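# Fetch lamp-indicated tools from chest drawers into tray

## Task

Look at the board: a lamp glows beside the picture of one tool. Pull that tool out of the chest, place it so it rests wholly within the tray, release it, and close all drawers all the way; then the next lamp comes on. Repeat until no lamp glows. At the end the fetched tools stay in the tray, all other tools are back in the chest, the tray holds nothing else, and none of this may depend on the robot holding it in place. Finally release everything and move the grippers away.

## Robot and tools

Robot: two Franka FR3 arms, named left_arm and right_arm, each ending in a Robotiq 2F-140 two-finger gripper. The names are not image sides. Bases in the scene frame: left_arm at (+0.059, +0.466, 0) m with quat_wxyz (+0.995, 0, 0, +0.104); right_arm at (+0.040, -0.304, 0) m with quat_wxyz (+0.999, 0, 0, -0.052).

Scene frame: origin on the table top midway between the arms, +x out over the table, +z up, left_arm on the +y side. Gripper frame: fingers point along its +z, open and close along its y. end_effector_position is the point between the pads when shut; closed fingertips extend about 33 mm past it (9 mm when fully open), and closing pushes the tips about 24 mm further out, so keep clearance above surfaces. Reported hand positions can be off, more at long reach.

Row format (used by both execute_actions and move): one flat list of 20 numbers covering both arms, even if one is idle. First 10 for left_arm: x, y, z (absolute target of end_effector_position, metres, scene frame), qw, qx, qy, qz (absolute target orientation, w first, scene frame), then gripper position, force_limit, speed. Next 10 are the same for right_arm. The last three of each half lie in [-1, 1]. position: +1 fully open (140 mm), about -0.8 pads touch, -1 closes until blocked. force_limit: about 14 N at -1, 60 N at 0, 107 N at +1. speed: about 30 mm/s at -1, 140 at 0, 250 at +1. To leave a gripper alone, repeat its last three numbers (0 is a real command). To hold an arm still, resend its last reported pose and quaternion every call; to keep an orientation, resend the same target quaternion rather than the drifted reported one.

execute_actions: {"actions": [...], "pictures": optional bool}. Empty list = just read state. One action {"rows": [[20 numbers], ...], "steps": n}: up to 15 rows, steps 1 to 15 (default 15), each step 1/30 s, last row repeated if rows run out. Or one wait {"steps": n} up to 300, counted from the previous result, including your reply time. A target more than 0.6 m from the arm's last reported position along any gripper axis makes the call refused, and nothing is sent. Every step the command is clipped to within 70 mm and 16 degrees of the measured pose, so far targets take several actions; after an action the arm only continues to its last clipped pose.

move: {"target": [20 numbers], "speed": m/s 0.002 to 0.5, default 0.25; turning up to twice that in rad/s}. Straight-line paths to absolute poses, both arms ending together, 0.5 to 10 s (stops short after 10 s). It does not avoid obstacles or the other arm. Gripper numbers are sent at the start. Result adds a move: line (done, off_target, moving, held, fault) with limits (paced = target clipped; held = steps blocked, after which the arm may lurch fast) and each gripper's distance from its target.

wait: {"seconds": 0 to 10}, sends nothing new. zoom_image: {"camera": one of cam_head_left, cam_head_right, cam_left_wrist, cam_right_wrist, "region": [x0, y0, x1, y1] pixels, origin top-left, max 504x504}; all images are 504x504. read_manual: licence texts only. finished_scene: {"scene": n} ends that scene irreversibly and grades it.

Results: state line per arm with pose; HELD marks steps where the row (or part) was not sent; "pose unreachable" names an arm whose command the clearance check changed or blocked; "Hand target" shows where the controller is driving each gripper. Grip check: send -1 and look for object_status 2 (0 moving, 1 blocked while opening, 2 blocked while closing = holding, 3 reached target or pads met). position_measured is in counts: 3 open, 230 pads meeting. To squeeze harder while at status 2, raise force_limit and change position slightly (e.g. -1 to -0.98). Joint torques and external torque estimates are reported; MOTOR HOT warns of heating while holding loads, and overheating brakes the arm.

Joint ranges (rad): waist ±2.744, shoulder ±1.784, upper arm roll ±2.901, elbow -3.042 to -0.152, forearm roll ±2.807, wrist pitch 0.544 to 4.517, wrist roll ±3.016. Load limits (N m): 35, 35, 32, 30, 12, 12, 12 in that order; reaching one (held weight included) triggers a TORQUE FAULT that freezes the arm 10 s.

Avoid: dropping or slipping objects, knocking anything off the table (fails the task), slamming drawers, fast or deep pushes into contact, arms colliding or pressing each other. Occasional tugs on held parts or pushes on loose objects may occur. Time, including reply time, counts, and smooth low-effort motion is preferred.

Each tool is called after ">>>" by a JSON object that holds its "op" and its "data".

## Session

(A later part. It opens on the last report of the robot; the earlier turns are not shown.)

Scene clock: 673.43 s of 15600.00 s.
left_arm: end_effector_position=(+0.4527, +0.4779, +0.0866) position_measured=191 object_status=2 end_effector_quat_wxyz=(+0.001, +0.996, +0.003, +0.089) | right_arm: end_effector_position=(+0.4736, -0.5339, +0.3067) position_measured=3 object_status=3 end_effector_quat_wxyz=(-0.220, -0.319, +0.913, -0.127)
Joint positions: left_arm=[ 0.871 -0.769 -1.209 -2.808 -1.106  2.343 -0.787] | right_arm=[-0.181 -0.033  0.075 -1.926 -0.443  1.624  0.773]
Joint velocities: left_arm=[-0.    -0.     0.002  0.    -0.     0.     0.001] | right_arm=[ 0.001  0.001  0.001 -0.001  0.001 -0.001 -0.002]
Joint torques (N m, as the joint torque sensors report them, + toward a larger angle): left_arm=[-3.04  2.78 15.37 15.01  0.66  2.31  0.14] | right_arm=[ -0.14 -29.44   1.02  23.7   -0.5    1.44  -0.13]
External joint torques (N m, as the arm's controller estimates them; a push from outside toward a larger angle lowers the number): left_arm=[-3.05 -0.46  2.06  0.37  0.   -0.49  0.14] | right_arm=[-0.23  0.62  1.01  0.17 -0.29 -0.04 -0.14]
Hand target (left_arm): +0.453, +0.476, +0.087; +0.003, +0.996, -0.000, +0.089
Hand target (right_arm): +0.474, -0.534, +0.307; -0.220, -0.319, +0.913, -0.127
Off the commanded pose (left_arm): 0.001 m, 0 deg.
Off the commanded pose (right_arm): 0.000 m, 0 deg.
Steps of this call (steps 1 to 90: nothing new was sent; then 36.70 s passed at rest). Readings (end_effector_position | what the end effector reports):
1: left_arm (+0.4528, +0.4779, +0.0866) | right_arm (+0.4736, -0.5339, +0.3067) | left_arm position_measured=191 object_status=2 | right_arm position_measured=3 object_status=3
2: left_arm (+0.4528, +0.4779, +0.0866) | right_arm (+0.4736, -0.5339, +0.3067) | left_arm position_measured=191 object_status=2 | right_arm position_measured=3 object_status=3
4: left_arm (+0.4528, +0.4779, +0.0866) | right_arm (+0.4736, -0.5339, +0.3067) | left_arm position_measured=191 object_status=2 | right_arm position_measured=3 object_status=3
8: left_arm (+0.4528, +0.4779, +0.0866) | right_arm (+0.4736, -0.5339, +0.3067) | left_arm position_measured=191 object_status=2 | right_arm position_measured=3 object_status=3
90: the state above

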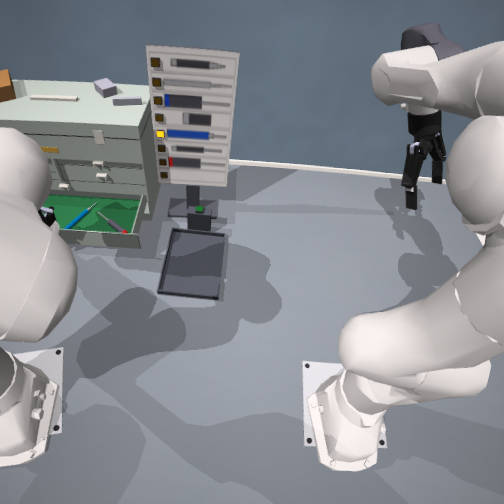

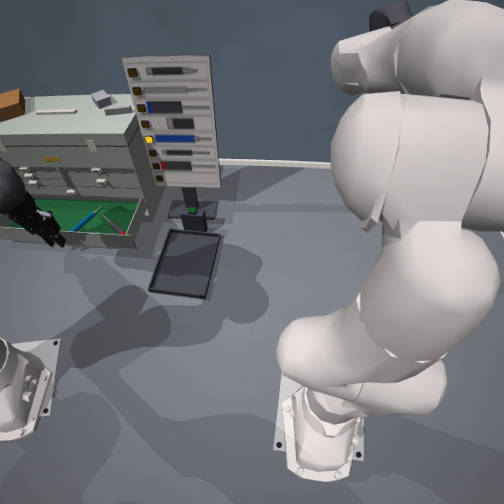

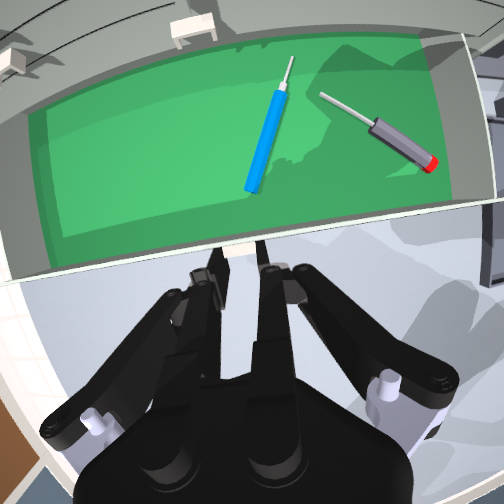

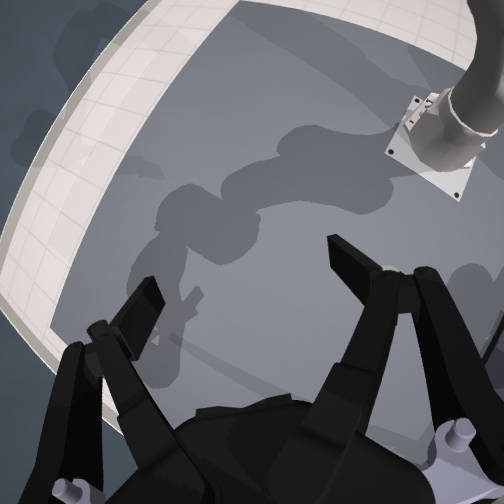

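>>> {"op": "move", "data": {"target": [0.453,0.478,0.087,0,0.996,0,0.087,-0.15,-0.3,0,0.4736,-0.5339,0.3067,-0.220,-0.319,0.913,-0.127,1,0,0]}}

>>> {"op": "move", "data": {"target": [0.453,0.478,0.15,0,0.996,0,0.087,-0.15,-0.3,0,0.4736,-0.5339,0.3067,-0.220,-0.319,0.913,-0.127,1,0,0], "speed": 0.1}}

>>> {"op": "move", "data": {"target": [0.53,0.453,0.14,0.019,0.972,-0.215,0.085,-0.15,-0.3,0,0.4736,-0.5339,0.3067,-0.220,-0.319,0.913,-0.127,1,0,0], "speed": 0.1}}

Scene clock: 699.80 s of 15600.00 s.
left_arm: end_effector_position=(+0.4528, +0.4781, +0.0869) position_measured=148 object_status=3 end_effector_quat_wxyz=(-0.000, +0.996, +0.001, +0.088) | right_arm: end_effector_position=(+0.4736, -0.5339, +0.3067) position_measured=3 object_status=3 end_effector_quat_wxyz=(-0.220, -0.319, +0.913, -0.127)
Joint positions: left_arm=[ 0.871 -0.769 -1.209 -2.806 -1.101  2.343 -0.787] | right_arm=[-0.181 -0.033  0.075 -1.926 -0.443  1.624  0.773]
Joint velocities: left_arm=[ 0.     0.    -0.     0.     0.003  0.001  0.001] | right_arm=[-0.001 -0.002 -0.    -0.    -0.001  0.    -0.   ]
Joint torques (N m, as the joint torque sensors report them, + toward a larger angle): left_arm=[ 0.69  3.26 13.6  15.96  1.29  2.55  0.07] | right_arm=[ -0.19 -29.89   1.05  23.83  -0.53   1.45  -0.14]
External joint torques (N m, as the arm's controller estimates them; a push from outside toward a larger angle lowers the number): left_arm=[ 0.71  0.04  0.3   1.3   0.62 -0.25  0.06] | right_arm=[-0.12  0.38  1.2   0.19 -0.3  -0.04 -0.14]
Hand target (left_arm): +0.453, +0.478, +0.087; -0.000, +0.996, +0.000, +0.087
Hand target (right_arm): +0.474, -0.534, +0.307; -0.220, -0.319, +0.913, -0.127
Off the commanded pose (left_arm): 0.000 m, 0 deg.
Off the commanded pose (right_arm): 0.000 m, 0 deg.
After step 90, 22.67 s passed at rest.
move: done

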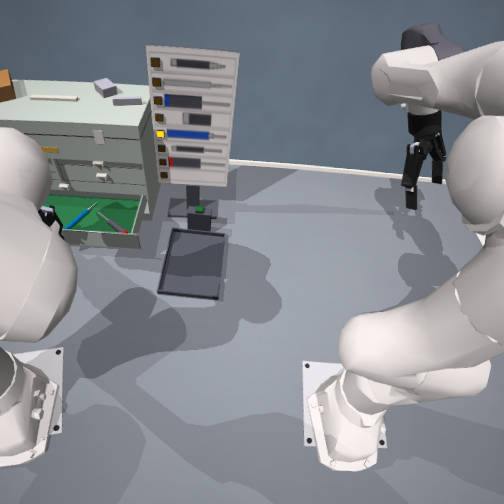

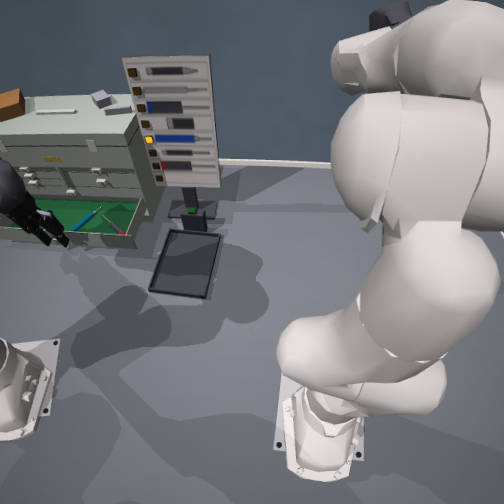

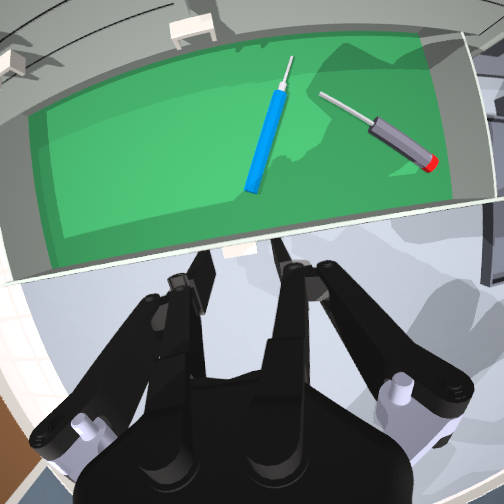

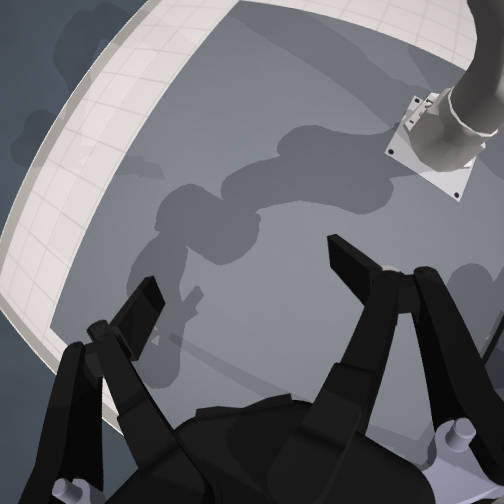

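Scene clock: 701.03 s of 15600.00 s.
left_arm: end_effector_position=(+0.4535, +0.4775, +0.1493) position_measured=148 object_status=3 end_effector_quat_wxyz=(+0.001, +0.996, -0.004, +0.089) | right_arm: end_effector_position=(+0.4736, -0.5339, +0.3067) position_measured=3 object_status=3 end_effector_quat_wxyz=(-0.220, -0.319, +0.913, -0.127)
Joint positions: left_arm=[ 0.801 -0.9   -1.014 -2.763 -0.956  2.145 -0.845] | right_arm=[-0.181 -0.033  0.075 -1.926 -0.443  1.624  0.773]
Joint velocities: left_arm=[ 0.001 -0.007  0.     0.001 -0.001 -0.017 -0.011] | right_arm=[ 0.    -0.001 -0.001  0.001  0.     0.001 -0.   ]
Joint torques (N m, as the joint torque sensors report them, + toward a larger angle): left_arm=[-0.53  3.63 15.36 18.62  1.1   2.43 -0.1 ] | right_arm=[ -0.28 -29.95   0.74  23.51  -0.53   1.44  -0.14]
External joint torques (N m, as the arm's controller estimates them; a push from outside toward a larger angle lowers the number): left_arm=[-0.55  0.21  1.26  1.46  0.43 -0.39 -0.11] | right_arm=[-0.3   0.23  0.8  -0.13 -0.3  -0.06 -0.15]
Hand target (left_arm): +0.453, +0.476, +0.150; +0.002, +0.996, -0.001, +0.088
Hand target (right_arm): +0.474, -0.534, +0.307; -0.220, -0.319, +0.913, -0.127
Off the commanded pose (left_arm): 0.001 m, 0 deg.
Off the commanded pose (right_arm): 0.000 m, 0 deg.
move: done

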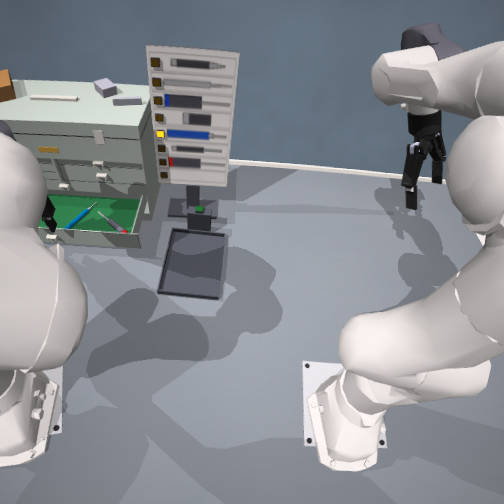

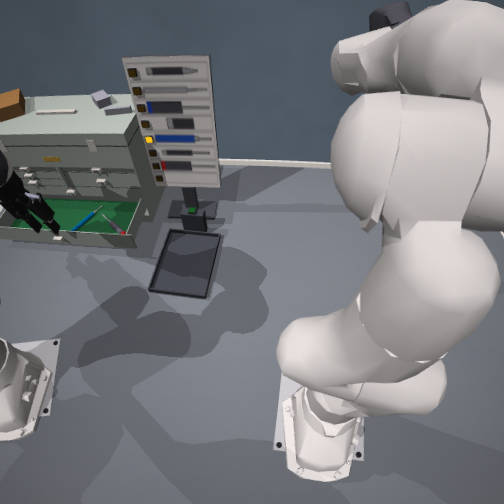

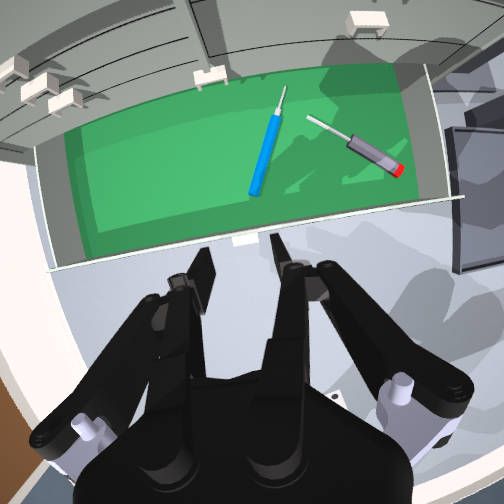

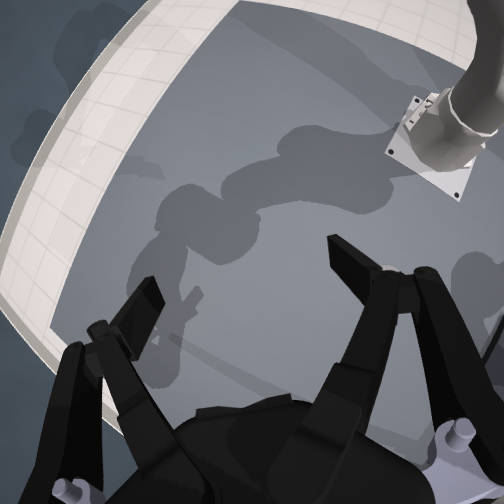

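Scene clock: 703.67 s of 15600.00 s.
left_arm: end_effector_position=(+0.5264, +0.4546, +0.1381) position_measured=148 object_status=3 end_effector_quat_wxyz=(+0.019, +0.975, -0.208, +0.078) | right_arm: end_effector_position=(+0.4736, -0.5339, +0.3067) position_measured=3 object_status=3 end_effector_quat_wxyz=(-0.220, -0.319, +0.913, -0.127)
Joint positions: left_arm=[ 0.958 -0.539 -1.162 -2.548 -0.799  2.302 -0.57 ] | right_arm=[-0.181 -0.033  0.075 -1.926 -0.443  1.624  0.773]
Joint velocities: left_arm=[-0.     0.005 -0.001  0.001  0.008  0.009  0.021] | right_arm=[ 0.     0.     0.    -0.    -0.    -0.     0.001]
Joint torques (N m, as the joint torque sensors report them, + toward a larger angle): left_arm=[ 0.99 -0.93 12.81 20.8   1.25  3.25  0.29] | right_arm=[ -0.38 -29.7    0.68  24.01  -0.5    1.45  -0.12]
External joint torques (N m, as the arm's controller estimates them; a push from outside toward a larger angle lowers the number): left_arm=[ 1.   -0.21  0.79  1.69  0.62  0.55  0.28] | right_arm=[-0.4   0.45  0.73  0.42 -0.27 -0.04 -0.12]
Hand target (left_arm): +0.528, +0.455, +0.139; +0.016, +0.973, -0.214, +0.079
Hand target (right_arm): +0.474, -0.534, +0.307; -0.220, -0.319, +0.913, -0.127
Off the commanded pose (left_arm): 0.004 m, 1 deg.
Off the commanded pose (right_arm): 0.000 m, 0 deg.
move: off_target (left_arm)

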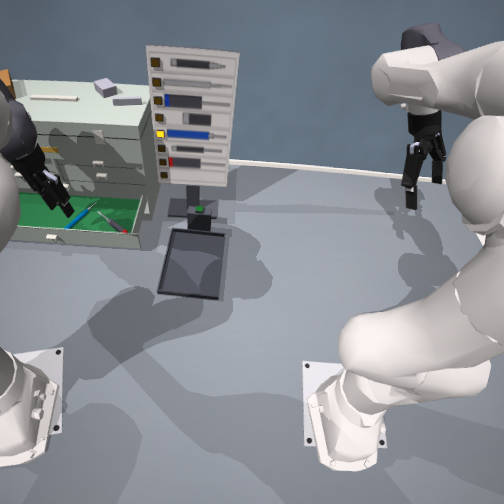

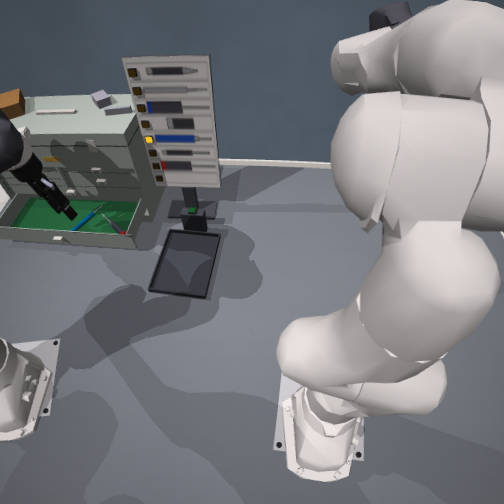

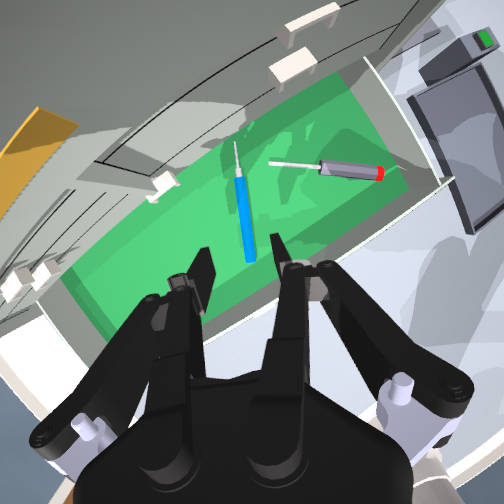

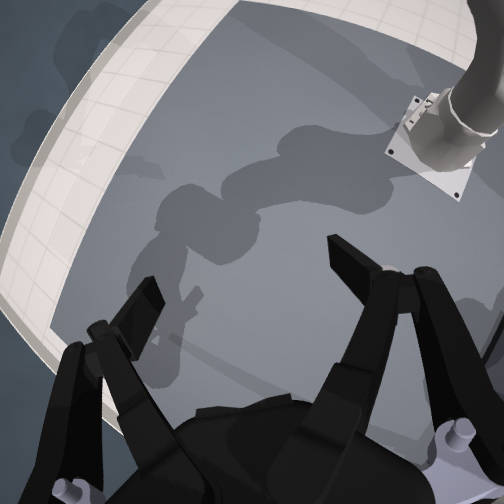

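>>> {"op": "move", "data": {"target": [0.538,0.448,0.10,0.019,0.972,-0.215,0.085,-0.4,-0.3,0,0.4736,-0.5339,0.3067,-0.220,-0.319,0.913,-0.127,1,0,0], "speed": 0.05}}

Scene clock: 712.47 s of 15600.00 s.
left_arm: end_effector_position=(+0.5361, +0.4483, +0.0991) position_measured=179 object_status=3 end_effector_quat_wxyz=(+0.019, +0.973, -0.214, +0.081) | right_arm: end_effector_position=(+0.4736, -0.5339, +0.3067) position_measured=3 object_status=3 end_effector_quat_wxyz=(-0.220, -0.319, +0.913, -0.127)
Joint positions: left_arm=[ 1.082 -0.431 -1.342 -2.555 -0.811  2.451 -0.562] | right_arm=[-0.181 -0.033  0.075 -1.926 -0.443  1.624  0.773]
Joint velocities: left_arm=[ 0.002  0.008 -0.003  0.     0.     0.018 -0.001] | right_arm=[ 0.002 -0.    -0.001  0.     0.001  0.001 -0.002]
Joint torques (N m, as the joint torque sensors report them, + toward a larger angle): left_arm=[ 1.27  1.02 10.48 19.2   0.5   3.34  0.2 ] | right_arm=[ -0.48 -29.86   0.85  23.65  -0.53   1.47  -0.1 ]
External joint torques (N m, as the arm's controller estimates them; a push from outside toward a larger angle lowers the number): left_arm=[ 1.31  0.21  0.06  0.97 -0.13  0.65  0.19] | right_arm=[-0.49  0.36  0.92  0.02 -0.3  -0.02 -0.11]
Hand target (left_arm): +0.537, +0.449, +0.099; +0.018, +0.973, -0.215, +0.083
Hand target (right_arm): +0.474, -0.534, +0.307; -0.220, -0.319, +0.913, -0.127
Off the commanded pose (left_arm): 0.002 m, 0 deg.
Off the commanded pose (right_arm): 0.000 m, 0 deg.
After step 90, 4.53 s passed at rest.
move: done

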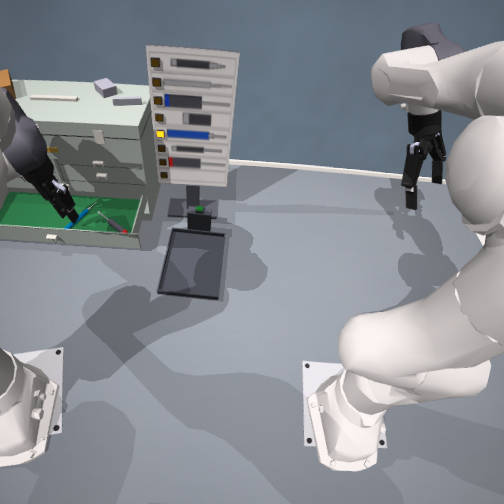

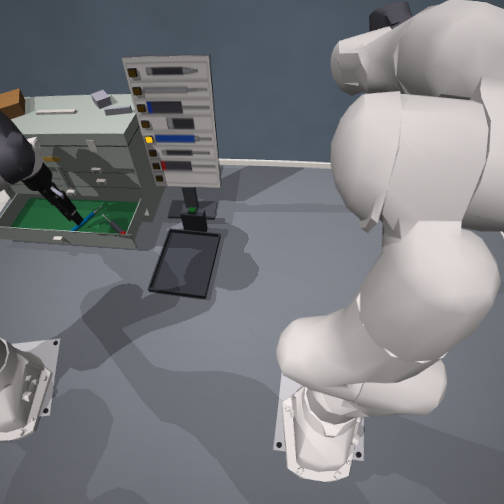

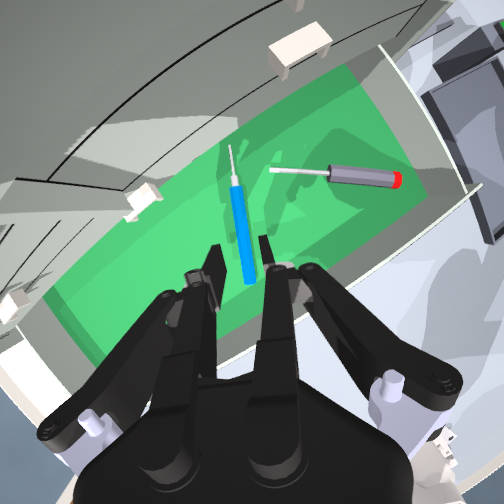

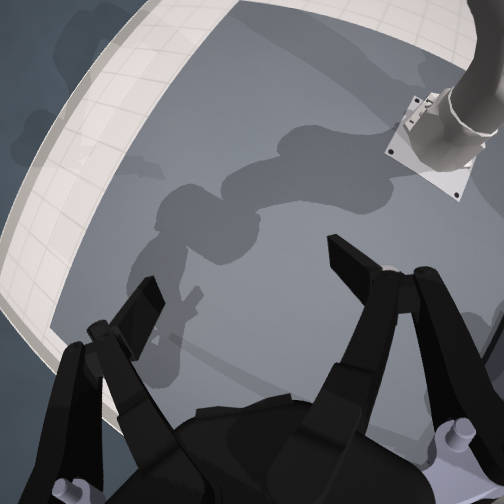

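>>> {"op": "move", "data": {"target": [0.543,0.442,0.075,0.019,0.972,-0.215,0.085,-0.4,-0.3,0,0.4736,-0.5339,0.3067,-0.220,-0.319,0.913,-0.127,1,0,0], "speed": 0.02}}

Scene clock: 731.10 s of 15600.00 s.
left_arm: end_effector_position=(+0.5398, +0.4424, +0.0734) position_measured=179 object_status=3 end_effector_quat_wxyz=(+0.019, +0.973, -0.216, +0.081) | right_arm: end_effector_position=(+0.4736, -0.5339, +0.3067) position_measured=3 object_status=3 end_effector_quat_wxyz=(-0.220, -0.319, +0.913, -0.127)
Joint positions: left_arm=[ 1.219 -0.374 -1.514 -2.553 -0.819  2.538 -0.562] | right_arm=[-0.181 -0.033  0.075 -1.926 -0.443  1.624  0.773]
Joint velocities: left_arm=[ 0.018  0.002 -0.019  0.003 -0.002  0.019 -0.001] | right_arm=[-0.001 -0.001  0.001  0.     0.001 -0.001 -0.   ]
Joint torques (N m, as the joint torque sensors report them, + toward a larger angle): left_arm=[ 2.5   4.5   8.51 18.89  0.1   3.17  0.02] | right_arm=[ -0.52 -29.51   0.51  23.11  -0.52   1.44  -0.09]
External joint torques (N m, as the arm's controller estimates them; a push from outside toward a larger angle lowers the number): left_arm=[ 2.51  0.8  -1.03  1.35 -0.52  0.47  0.02] | right_arm=[-0.55  0.73  0.55 -0.52 -0.29 -0.05 -0.1 ]
Hand target (left_arm): +0.542, +0.443, +0.074; +0.018, +0.973, -0.215, +0.084
Hand target (right_arm): +0.474, -0.534, +0.307; -0.220, -0.319, +0.913, -0.127
Off the commanded pose (left_arm): 0.004 m, 1 deg.
Off the commanded pose (right_arm): 0.000 m, 0 deg.
After step 90, 14.10 s passed at rest.
move: off_target (left_arm)

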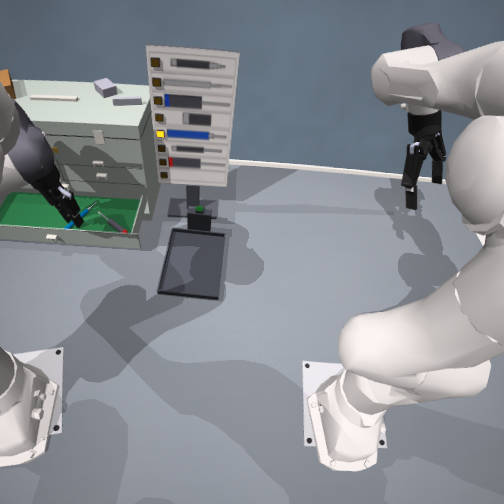

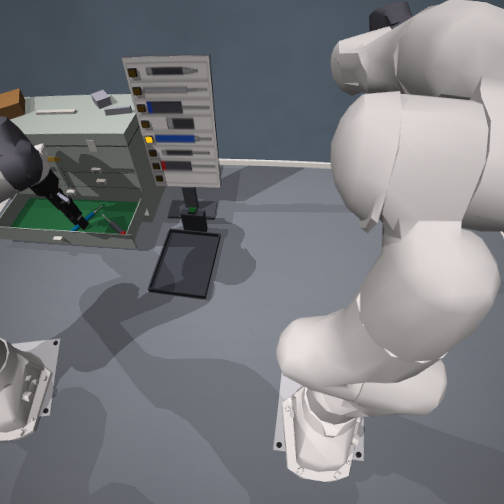

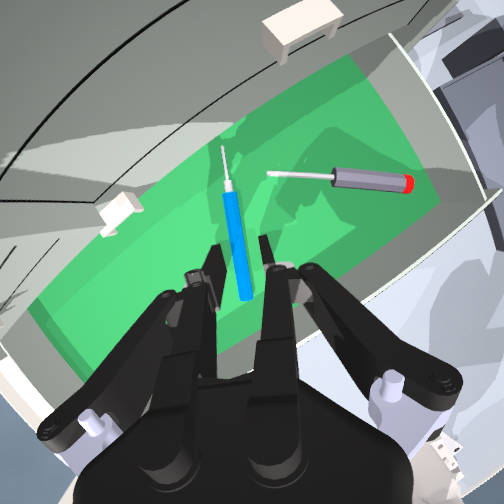

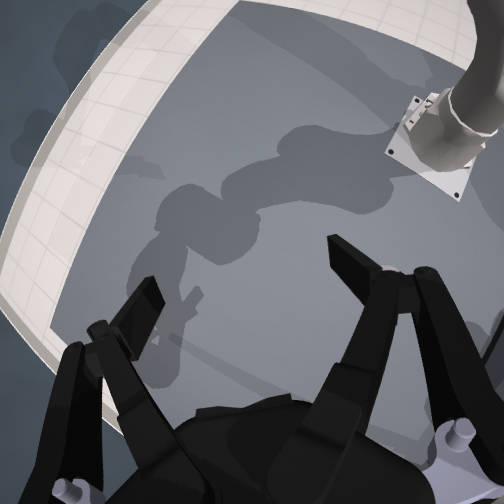

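>>> {"op": "move", "data": {"target": [0.545,0.444,0.062,0.019,0.972,-0.215,0.085,-0.4,-0.3,0,0.4736,-0.5339,0.3067,-0.220,-0.319,0.913,-0.127,1,0,0], "speed": 0.01}}

Scene clock: 738.37 s of 15600.00 s.
left_arm: end_effector_position=(+0.5516, +0.4427, +0.0670) position_measured=179 object_status=3 end_effector_quat_wxyz=(+0.018, +0.973, -0.213, +0.091) | right_arm: end_effector_position=(+0.4736, -0.5339, +0.3067) position_measured=3 object_status=3 end_effector_quat_wxyz=(-0.220, -0.319, +0.913, -0.127)
Joint positions: left_arm=[ 1.318 -0.342 -1.618 -2.539 -0.823  2.592 -0.559] | right_arm=[-0.181 -0.033  0.075 -1.926 -0.443  1.624  0.773]
Joint velocities: left_arm=[ 0.012  0.009 -0.012  0.    -0.001  0.016 -0.002] | right_arm=[ 0.     0.001 -0.001  0.    -0.001  0.     0.   ]
Joint torques (N m, as the joint torque sensors report them, + toward a larger angle): left_arm=[ 1.58  5.13  6.22 10.73  1.21  1.95  0.28] | right_arm=[ -0.31 -29.69   1.21  23.8   -0.52   1.48  -0.12]
External joint torques (N m, as the arm's controller estimates them; a push from outside toward a larger angle lowers the number): left_arm=[ 1.58 -0.54 -2.69 -6.67  0.57 -0.78  0.28] | right_arm=[-0.3   0.41  1.29  0.23 -0.3  -0.02 -0.13]
Hand target (left_arm): +0.544, +0.444, +0.062; +0.019, +0.973, -0.215, +0.084
Hand target (right_arm): +0.474, -0.534, +0.307; -0.220, -0.319, +0.913, -0.127
Off the commanded pose (left_arm): 0.008 m, 1 deg.
Off the commanded pose (right_arm): 0.000 m, 0 deg.
After step 90, 2.77 s passed at rest.
move: off_target (left_arm)

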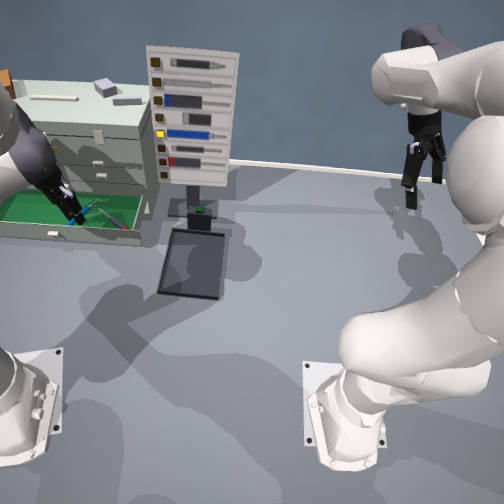

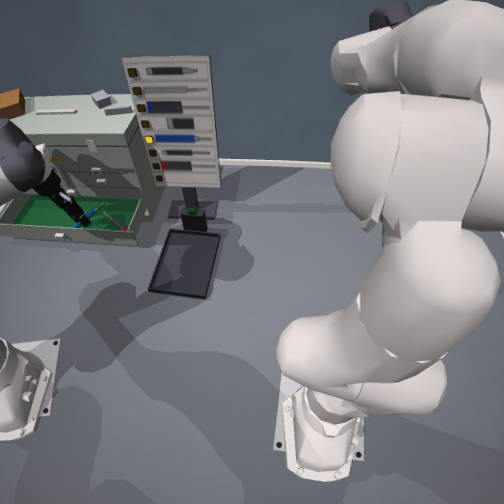

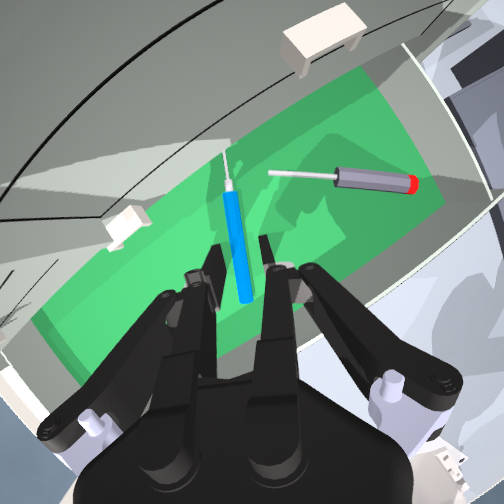

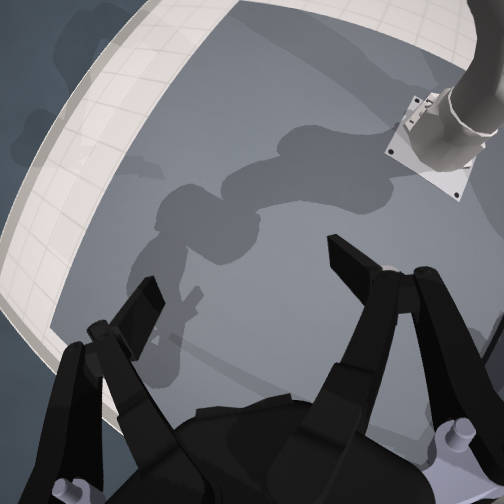

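>>> {"op": "move", "data": {"target": [0.55,0.443,0.074,0.019,0.972,-0.215,0.085,-0.4,-0.3,0,0.4736,-0.5339,0.3067,-0.220,-0.319,0.913,-0.127,1,0,0], "speed": 0.02}}

>>> {"op": "move", "data": {"target": [0.55,0.443,0.074,0.019,0.972,-0.215,0.085,-1,-0.3,-0.6,0.4736,-0.5339,0.3067,-0.220,-0.319,0.913,-0.127,1,0,0], "speed": 0.02}}

>>> {"op": "move", "data": {"target": [0.535,0.449,0.095,0.019,0.972,-0.215,0.085,-1,-0.3,-0.6,0.4736,-0.5339,0.3067,-0.220,-0.319,0.913,-0.127,1,0,0], "speed": 0.03}}

Scene clock: 756.73 s of 15600.00 s.
left_arm: end_effector_position=(+0.5508, +0.4442, +0.0739) position_measured=179 object_status=3 end_effector_quat_wxyz=(+0.018, +0.972, -0.216, +0.087) | right_arm: end_effector_position=(+0.4736, -0.5339, +0.3067) position_measured=3 object_status=3 end_effector_quat_wxyz=(-0.220, -0.319, +0.913, -0.127)
Joint positions: left_arm=[ 1.278 -0.355 -1.566 -2.532 -0.808  2.559 -0.565] | right_arm=[-0.181 -0.033  0.075 -1.926 -0.443  1.624  0.773]
Joint velocities: left_arm=[-0.012 -0.009  0.011 -0.001 -0.001 -0.026 -0.007] | right_arm=[-0.     0.001  0.001 -0.    -0.     0.    -0.001]
Joint torques (N m, as the joint torque sensors report them, + toward a larger angle): left_arm=[-1.39  4.06 11.02 20.09  1.16  2.37 -0.1 ] | right_arm=[ -0.3  -29.76   0.99  23.81  -0.5    1.44  -0.14]
External joint torques (N m, as the arm's controller estimates them; a push from outside toward a larger angle lowers the number): left_arm=[-1.4  -0.75  1.83  2.5   0.54 -0.34 -0.11] | right_arm=[-0.21  0.25  1.15  0.29 -0.27 -0.04 -0.15]
Hand target (left_arm): +0.550, +0.443, +0.074; +0.019, +0.973, -0.215, +0.085
Hand target (right_arm): +0.474, -0.534, +0.307; -0.220, -0.319, +0.913, -0.127
Off the commanded pose (left_arm): 0.001 m, 0 deg.
Off the commanded pose (right_arm): 0.000 m, 0 deg.
After step 90, 14.67 s passed at rest.
move: done

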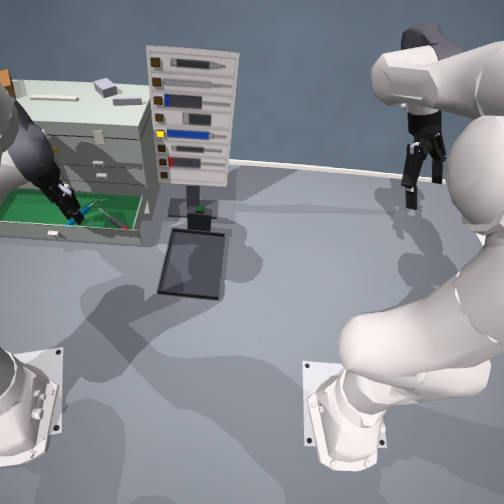

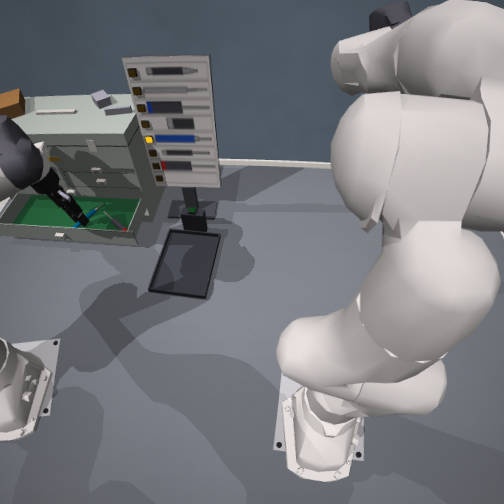

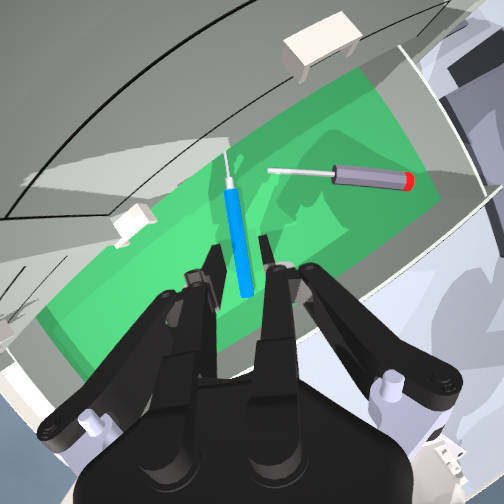

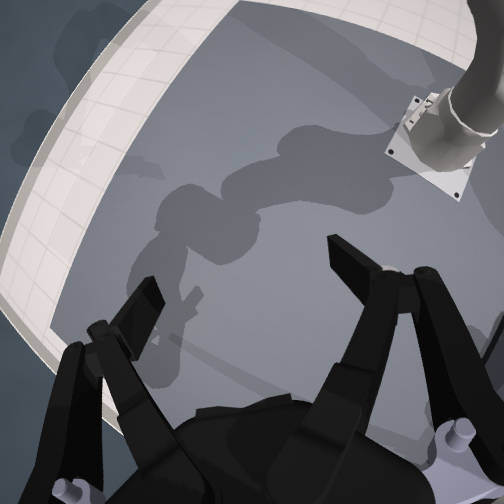

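Scene clock: 757.43 s of 15600.00 s.
left_arm: end_effector_position=(+0.5504, +0.4440, +0.0739) position_measured=217 object_status=2 end_effector_quat_wxyz=(+0.018, +0.972, -0.216, +0.086) | right_arm: end_effector_position=(+0.4736, -0.5339, +0.3067) position_measured=3 object_status=3 end_effector_quat_wxyz=(-0.220, -0.319, +0.913, -0.127)
Joint positions: left_arm=[ 1.278 -0.357 -1.566 -2.532 -0.808  2.555 -0.565] | right_arm=[-0.181 -0.033  0.075 -1.926 -0.443  1.624  0.773]
Joint velocities: left_arm=[-0.001 -0.003  0.001  0.002  0.001 -0.003  0.   ] | right_arm=[-0.    -0.002 -0.001  0.     0.001  0.    -0.001]
Joint torques (N m, as the joint torque sensors report them, + toward a larger angle): left_arm=[-0.88  4.09 10.74 19.34  0.86  2.03 -0.17] | right_arm=[ -0.04 -29.8    0.85  23.76  -0.52   1.45  -0.1 ]
External joint torques (N m, as the arm's controller estimates them; a push from outside toward a larger angle lowers the number): left_arm=[-0.86 -0.65  1.49  1.65  0.23 -0.7  -0.18] | right_arm=[-0.03  0.57  0.93  0.05 -0.29 -0.04 -0.11]
Hand target (left_arm): +0.550, +0.443, +0.074; +0.019, +0.973, -0.215, +0.085
Hand target (right_arm): +0.474, -0.534, +0.307; -0.220, -0.319, +0.913, -0.127
Off the commanded pose (left_arm): 0.001 m, 0 deg.
Off the commanded pose (right_arm): 0.000 m, 0 deg.
move: done

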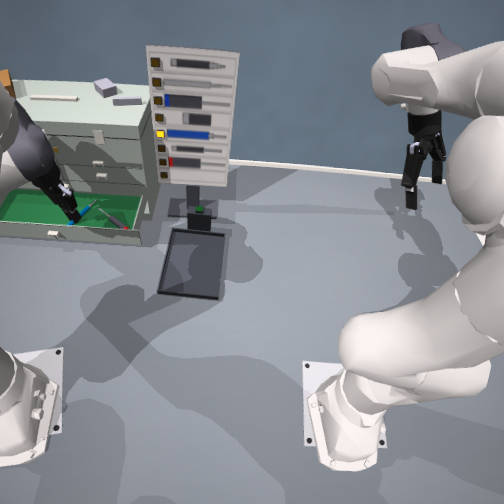

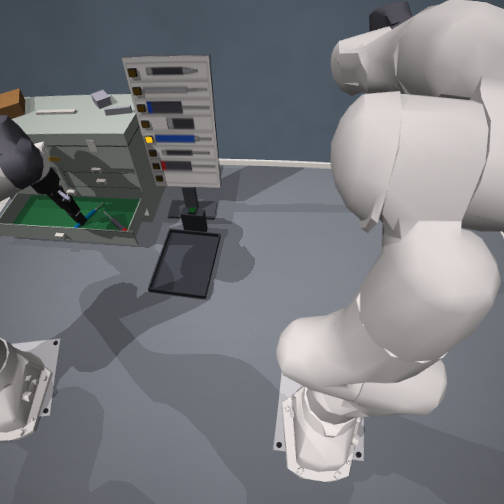

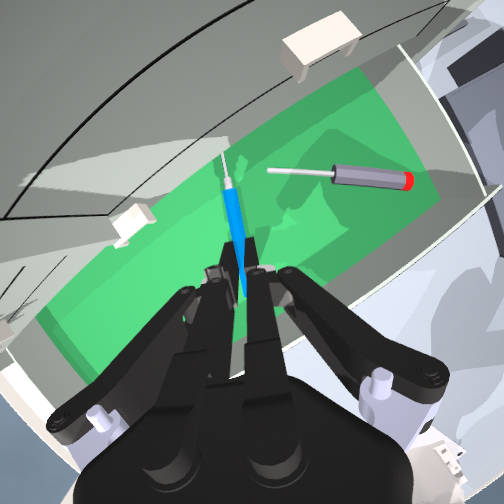

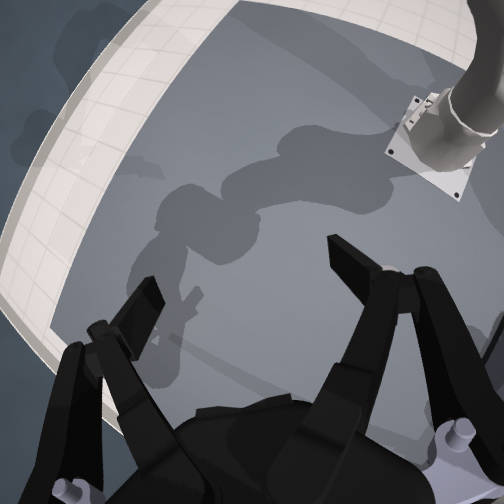

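Scene clock: 758.70 s of 15600.00 s.
left_arm: end_effector_position=(+0.5375, +0.4487, +0.0966) position_measured=217 object_status=2 end_effector_quat_wxyz=(+0.019, +0.973, -0.213, +0.088) | right_arm: end_effector_position=(+0.4736, -0.5339, +0.3067) position_measured=3 object_status=3 end_effector_quat_wxyz=(-0.220, -0.319, +0.913, -0.127)
Joint positions: left_arm=[ 1.072 -0.407 -1.338 -2.566 -0.811  2.486 -0.561] | right_arm=[-0.181 -0.033  0.075 -1.926 -0.443  1.624  0.773]
Joint velocities: left_arm=[-0.011 -0.001  0.01  -0.002 -0.    -0.009  0.   ] | right_arm=[ 0.001 -0.     0.001 -0.     0.001 -0.001 -0.001]
Joint torques (N m, as the joint torque sensors report them, + toward a larger angle): left_arm=[-1.96  0.1  11.16 18.58  0.9   2.36  0.24] | right_arm=[ -0.08 -29.6    0.98  23.95  -0.5    1.45  -0.17]
External joint torques (N m, as the arm's controller estimates them; a push from outside toward a larger angle lowers the number): left_arm=[-1.92 -0.04  1.37  0.28  0.26 -0.36  0.23] | right_arm=[-0.19  0.59  0.94  0.35 -0.28 -0.04 -0.17]
Hand target (left_arm): +0.536, +0.448, +0.096; +0.020, +0.973, -0.215, +0.087
Hand target (right_arm): +0.474, -0.534, +0.307; -0.220, -0.319, +0.913, -0.127
Off the commanded pose (left_arm): 0.003 m, 0 deg.
Off the commanded pose (right_arm): 0.000 m, 0 deg.
move: done

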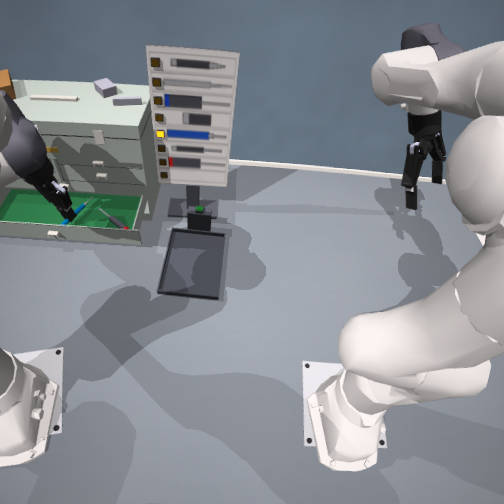

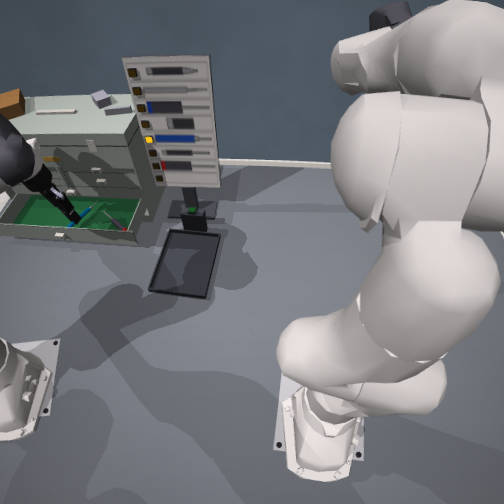

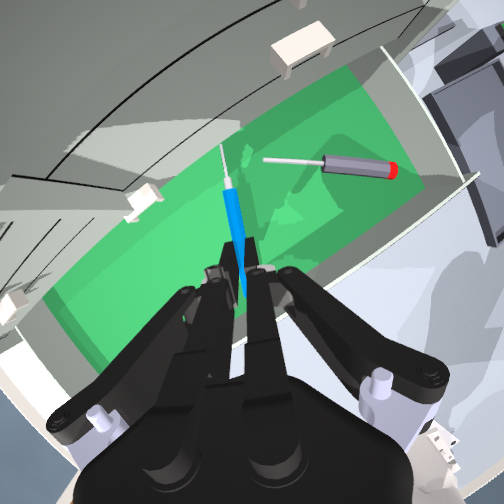

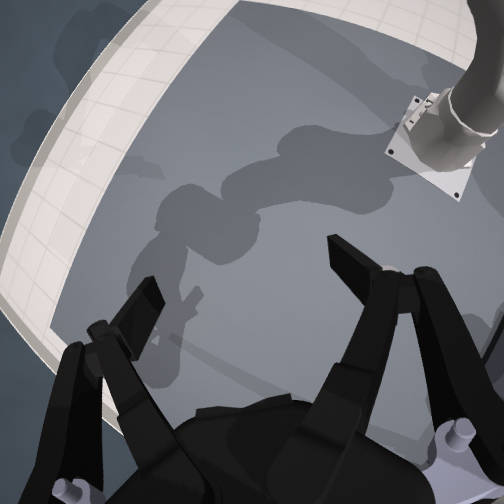

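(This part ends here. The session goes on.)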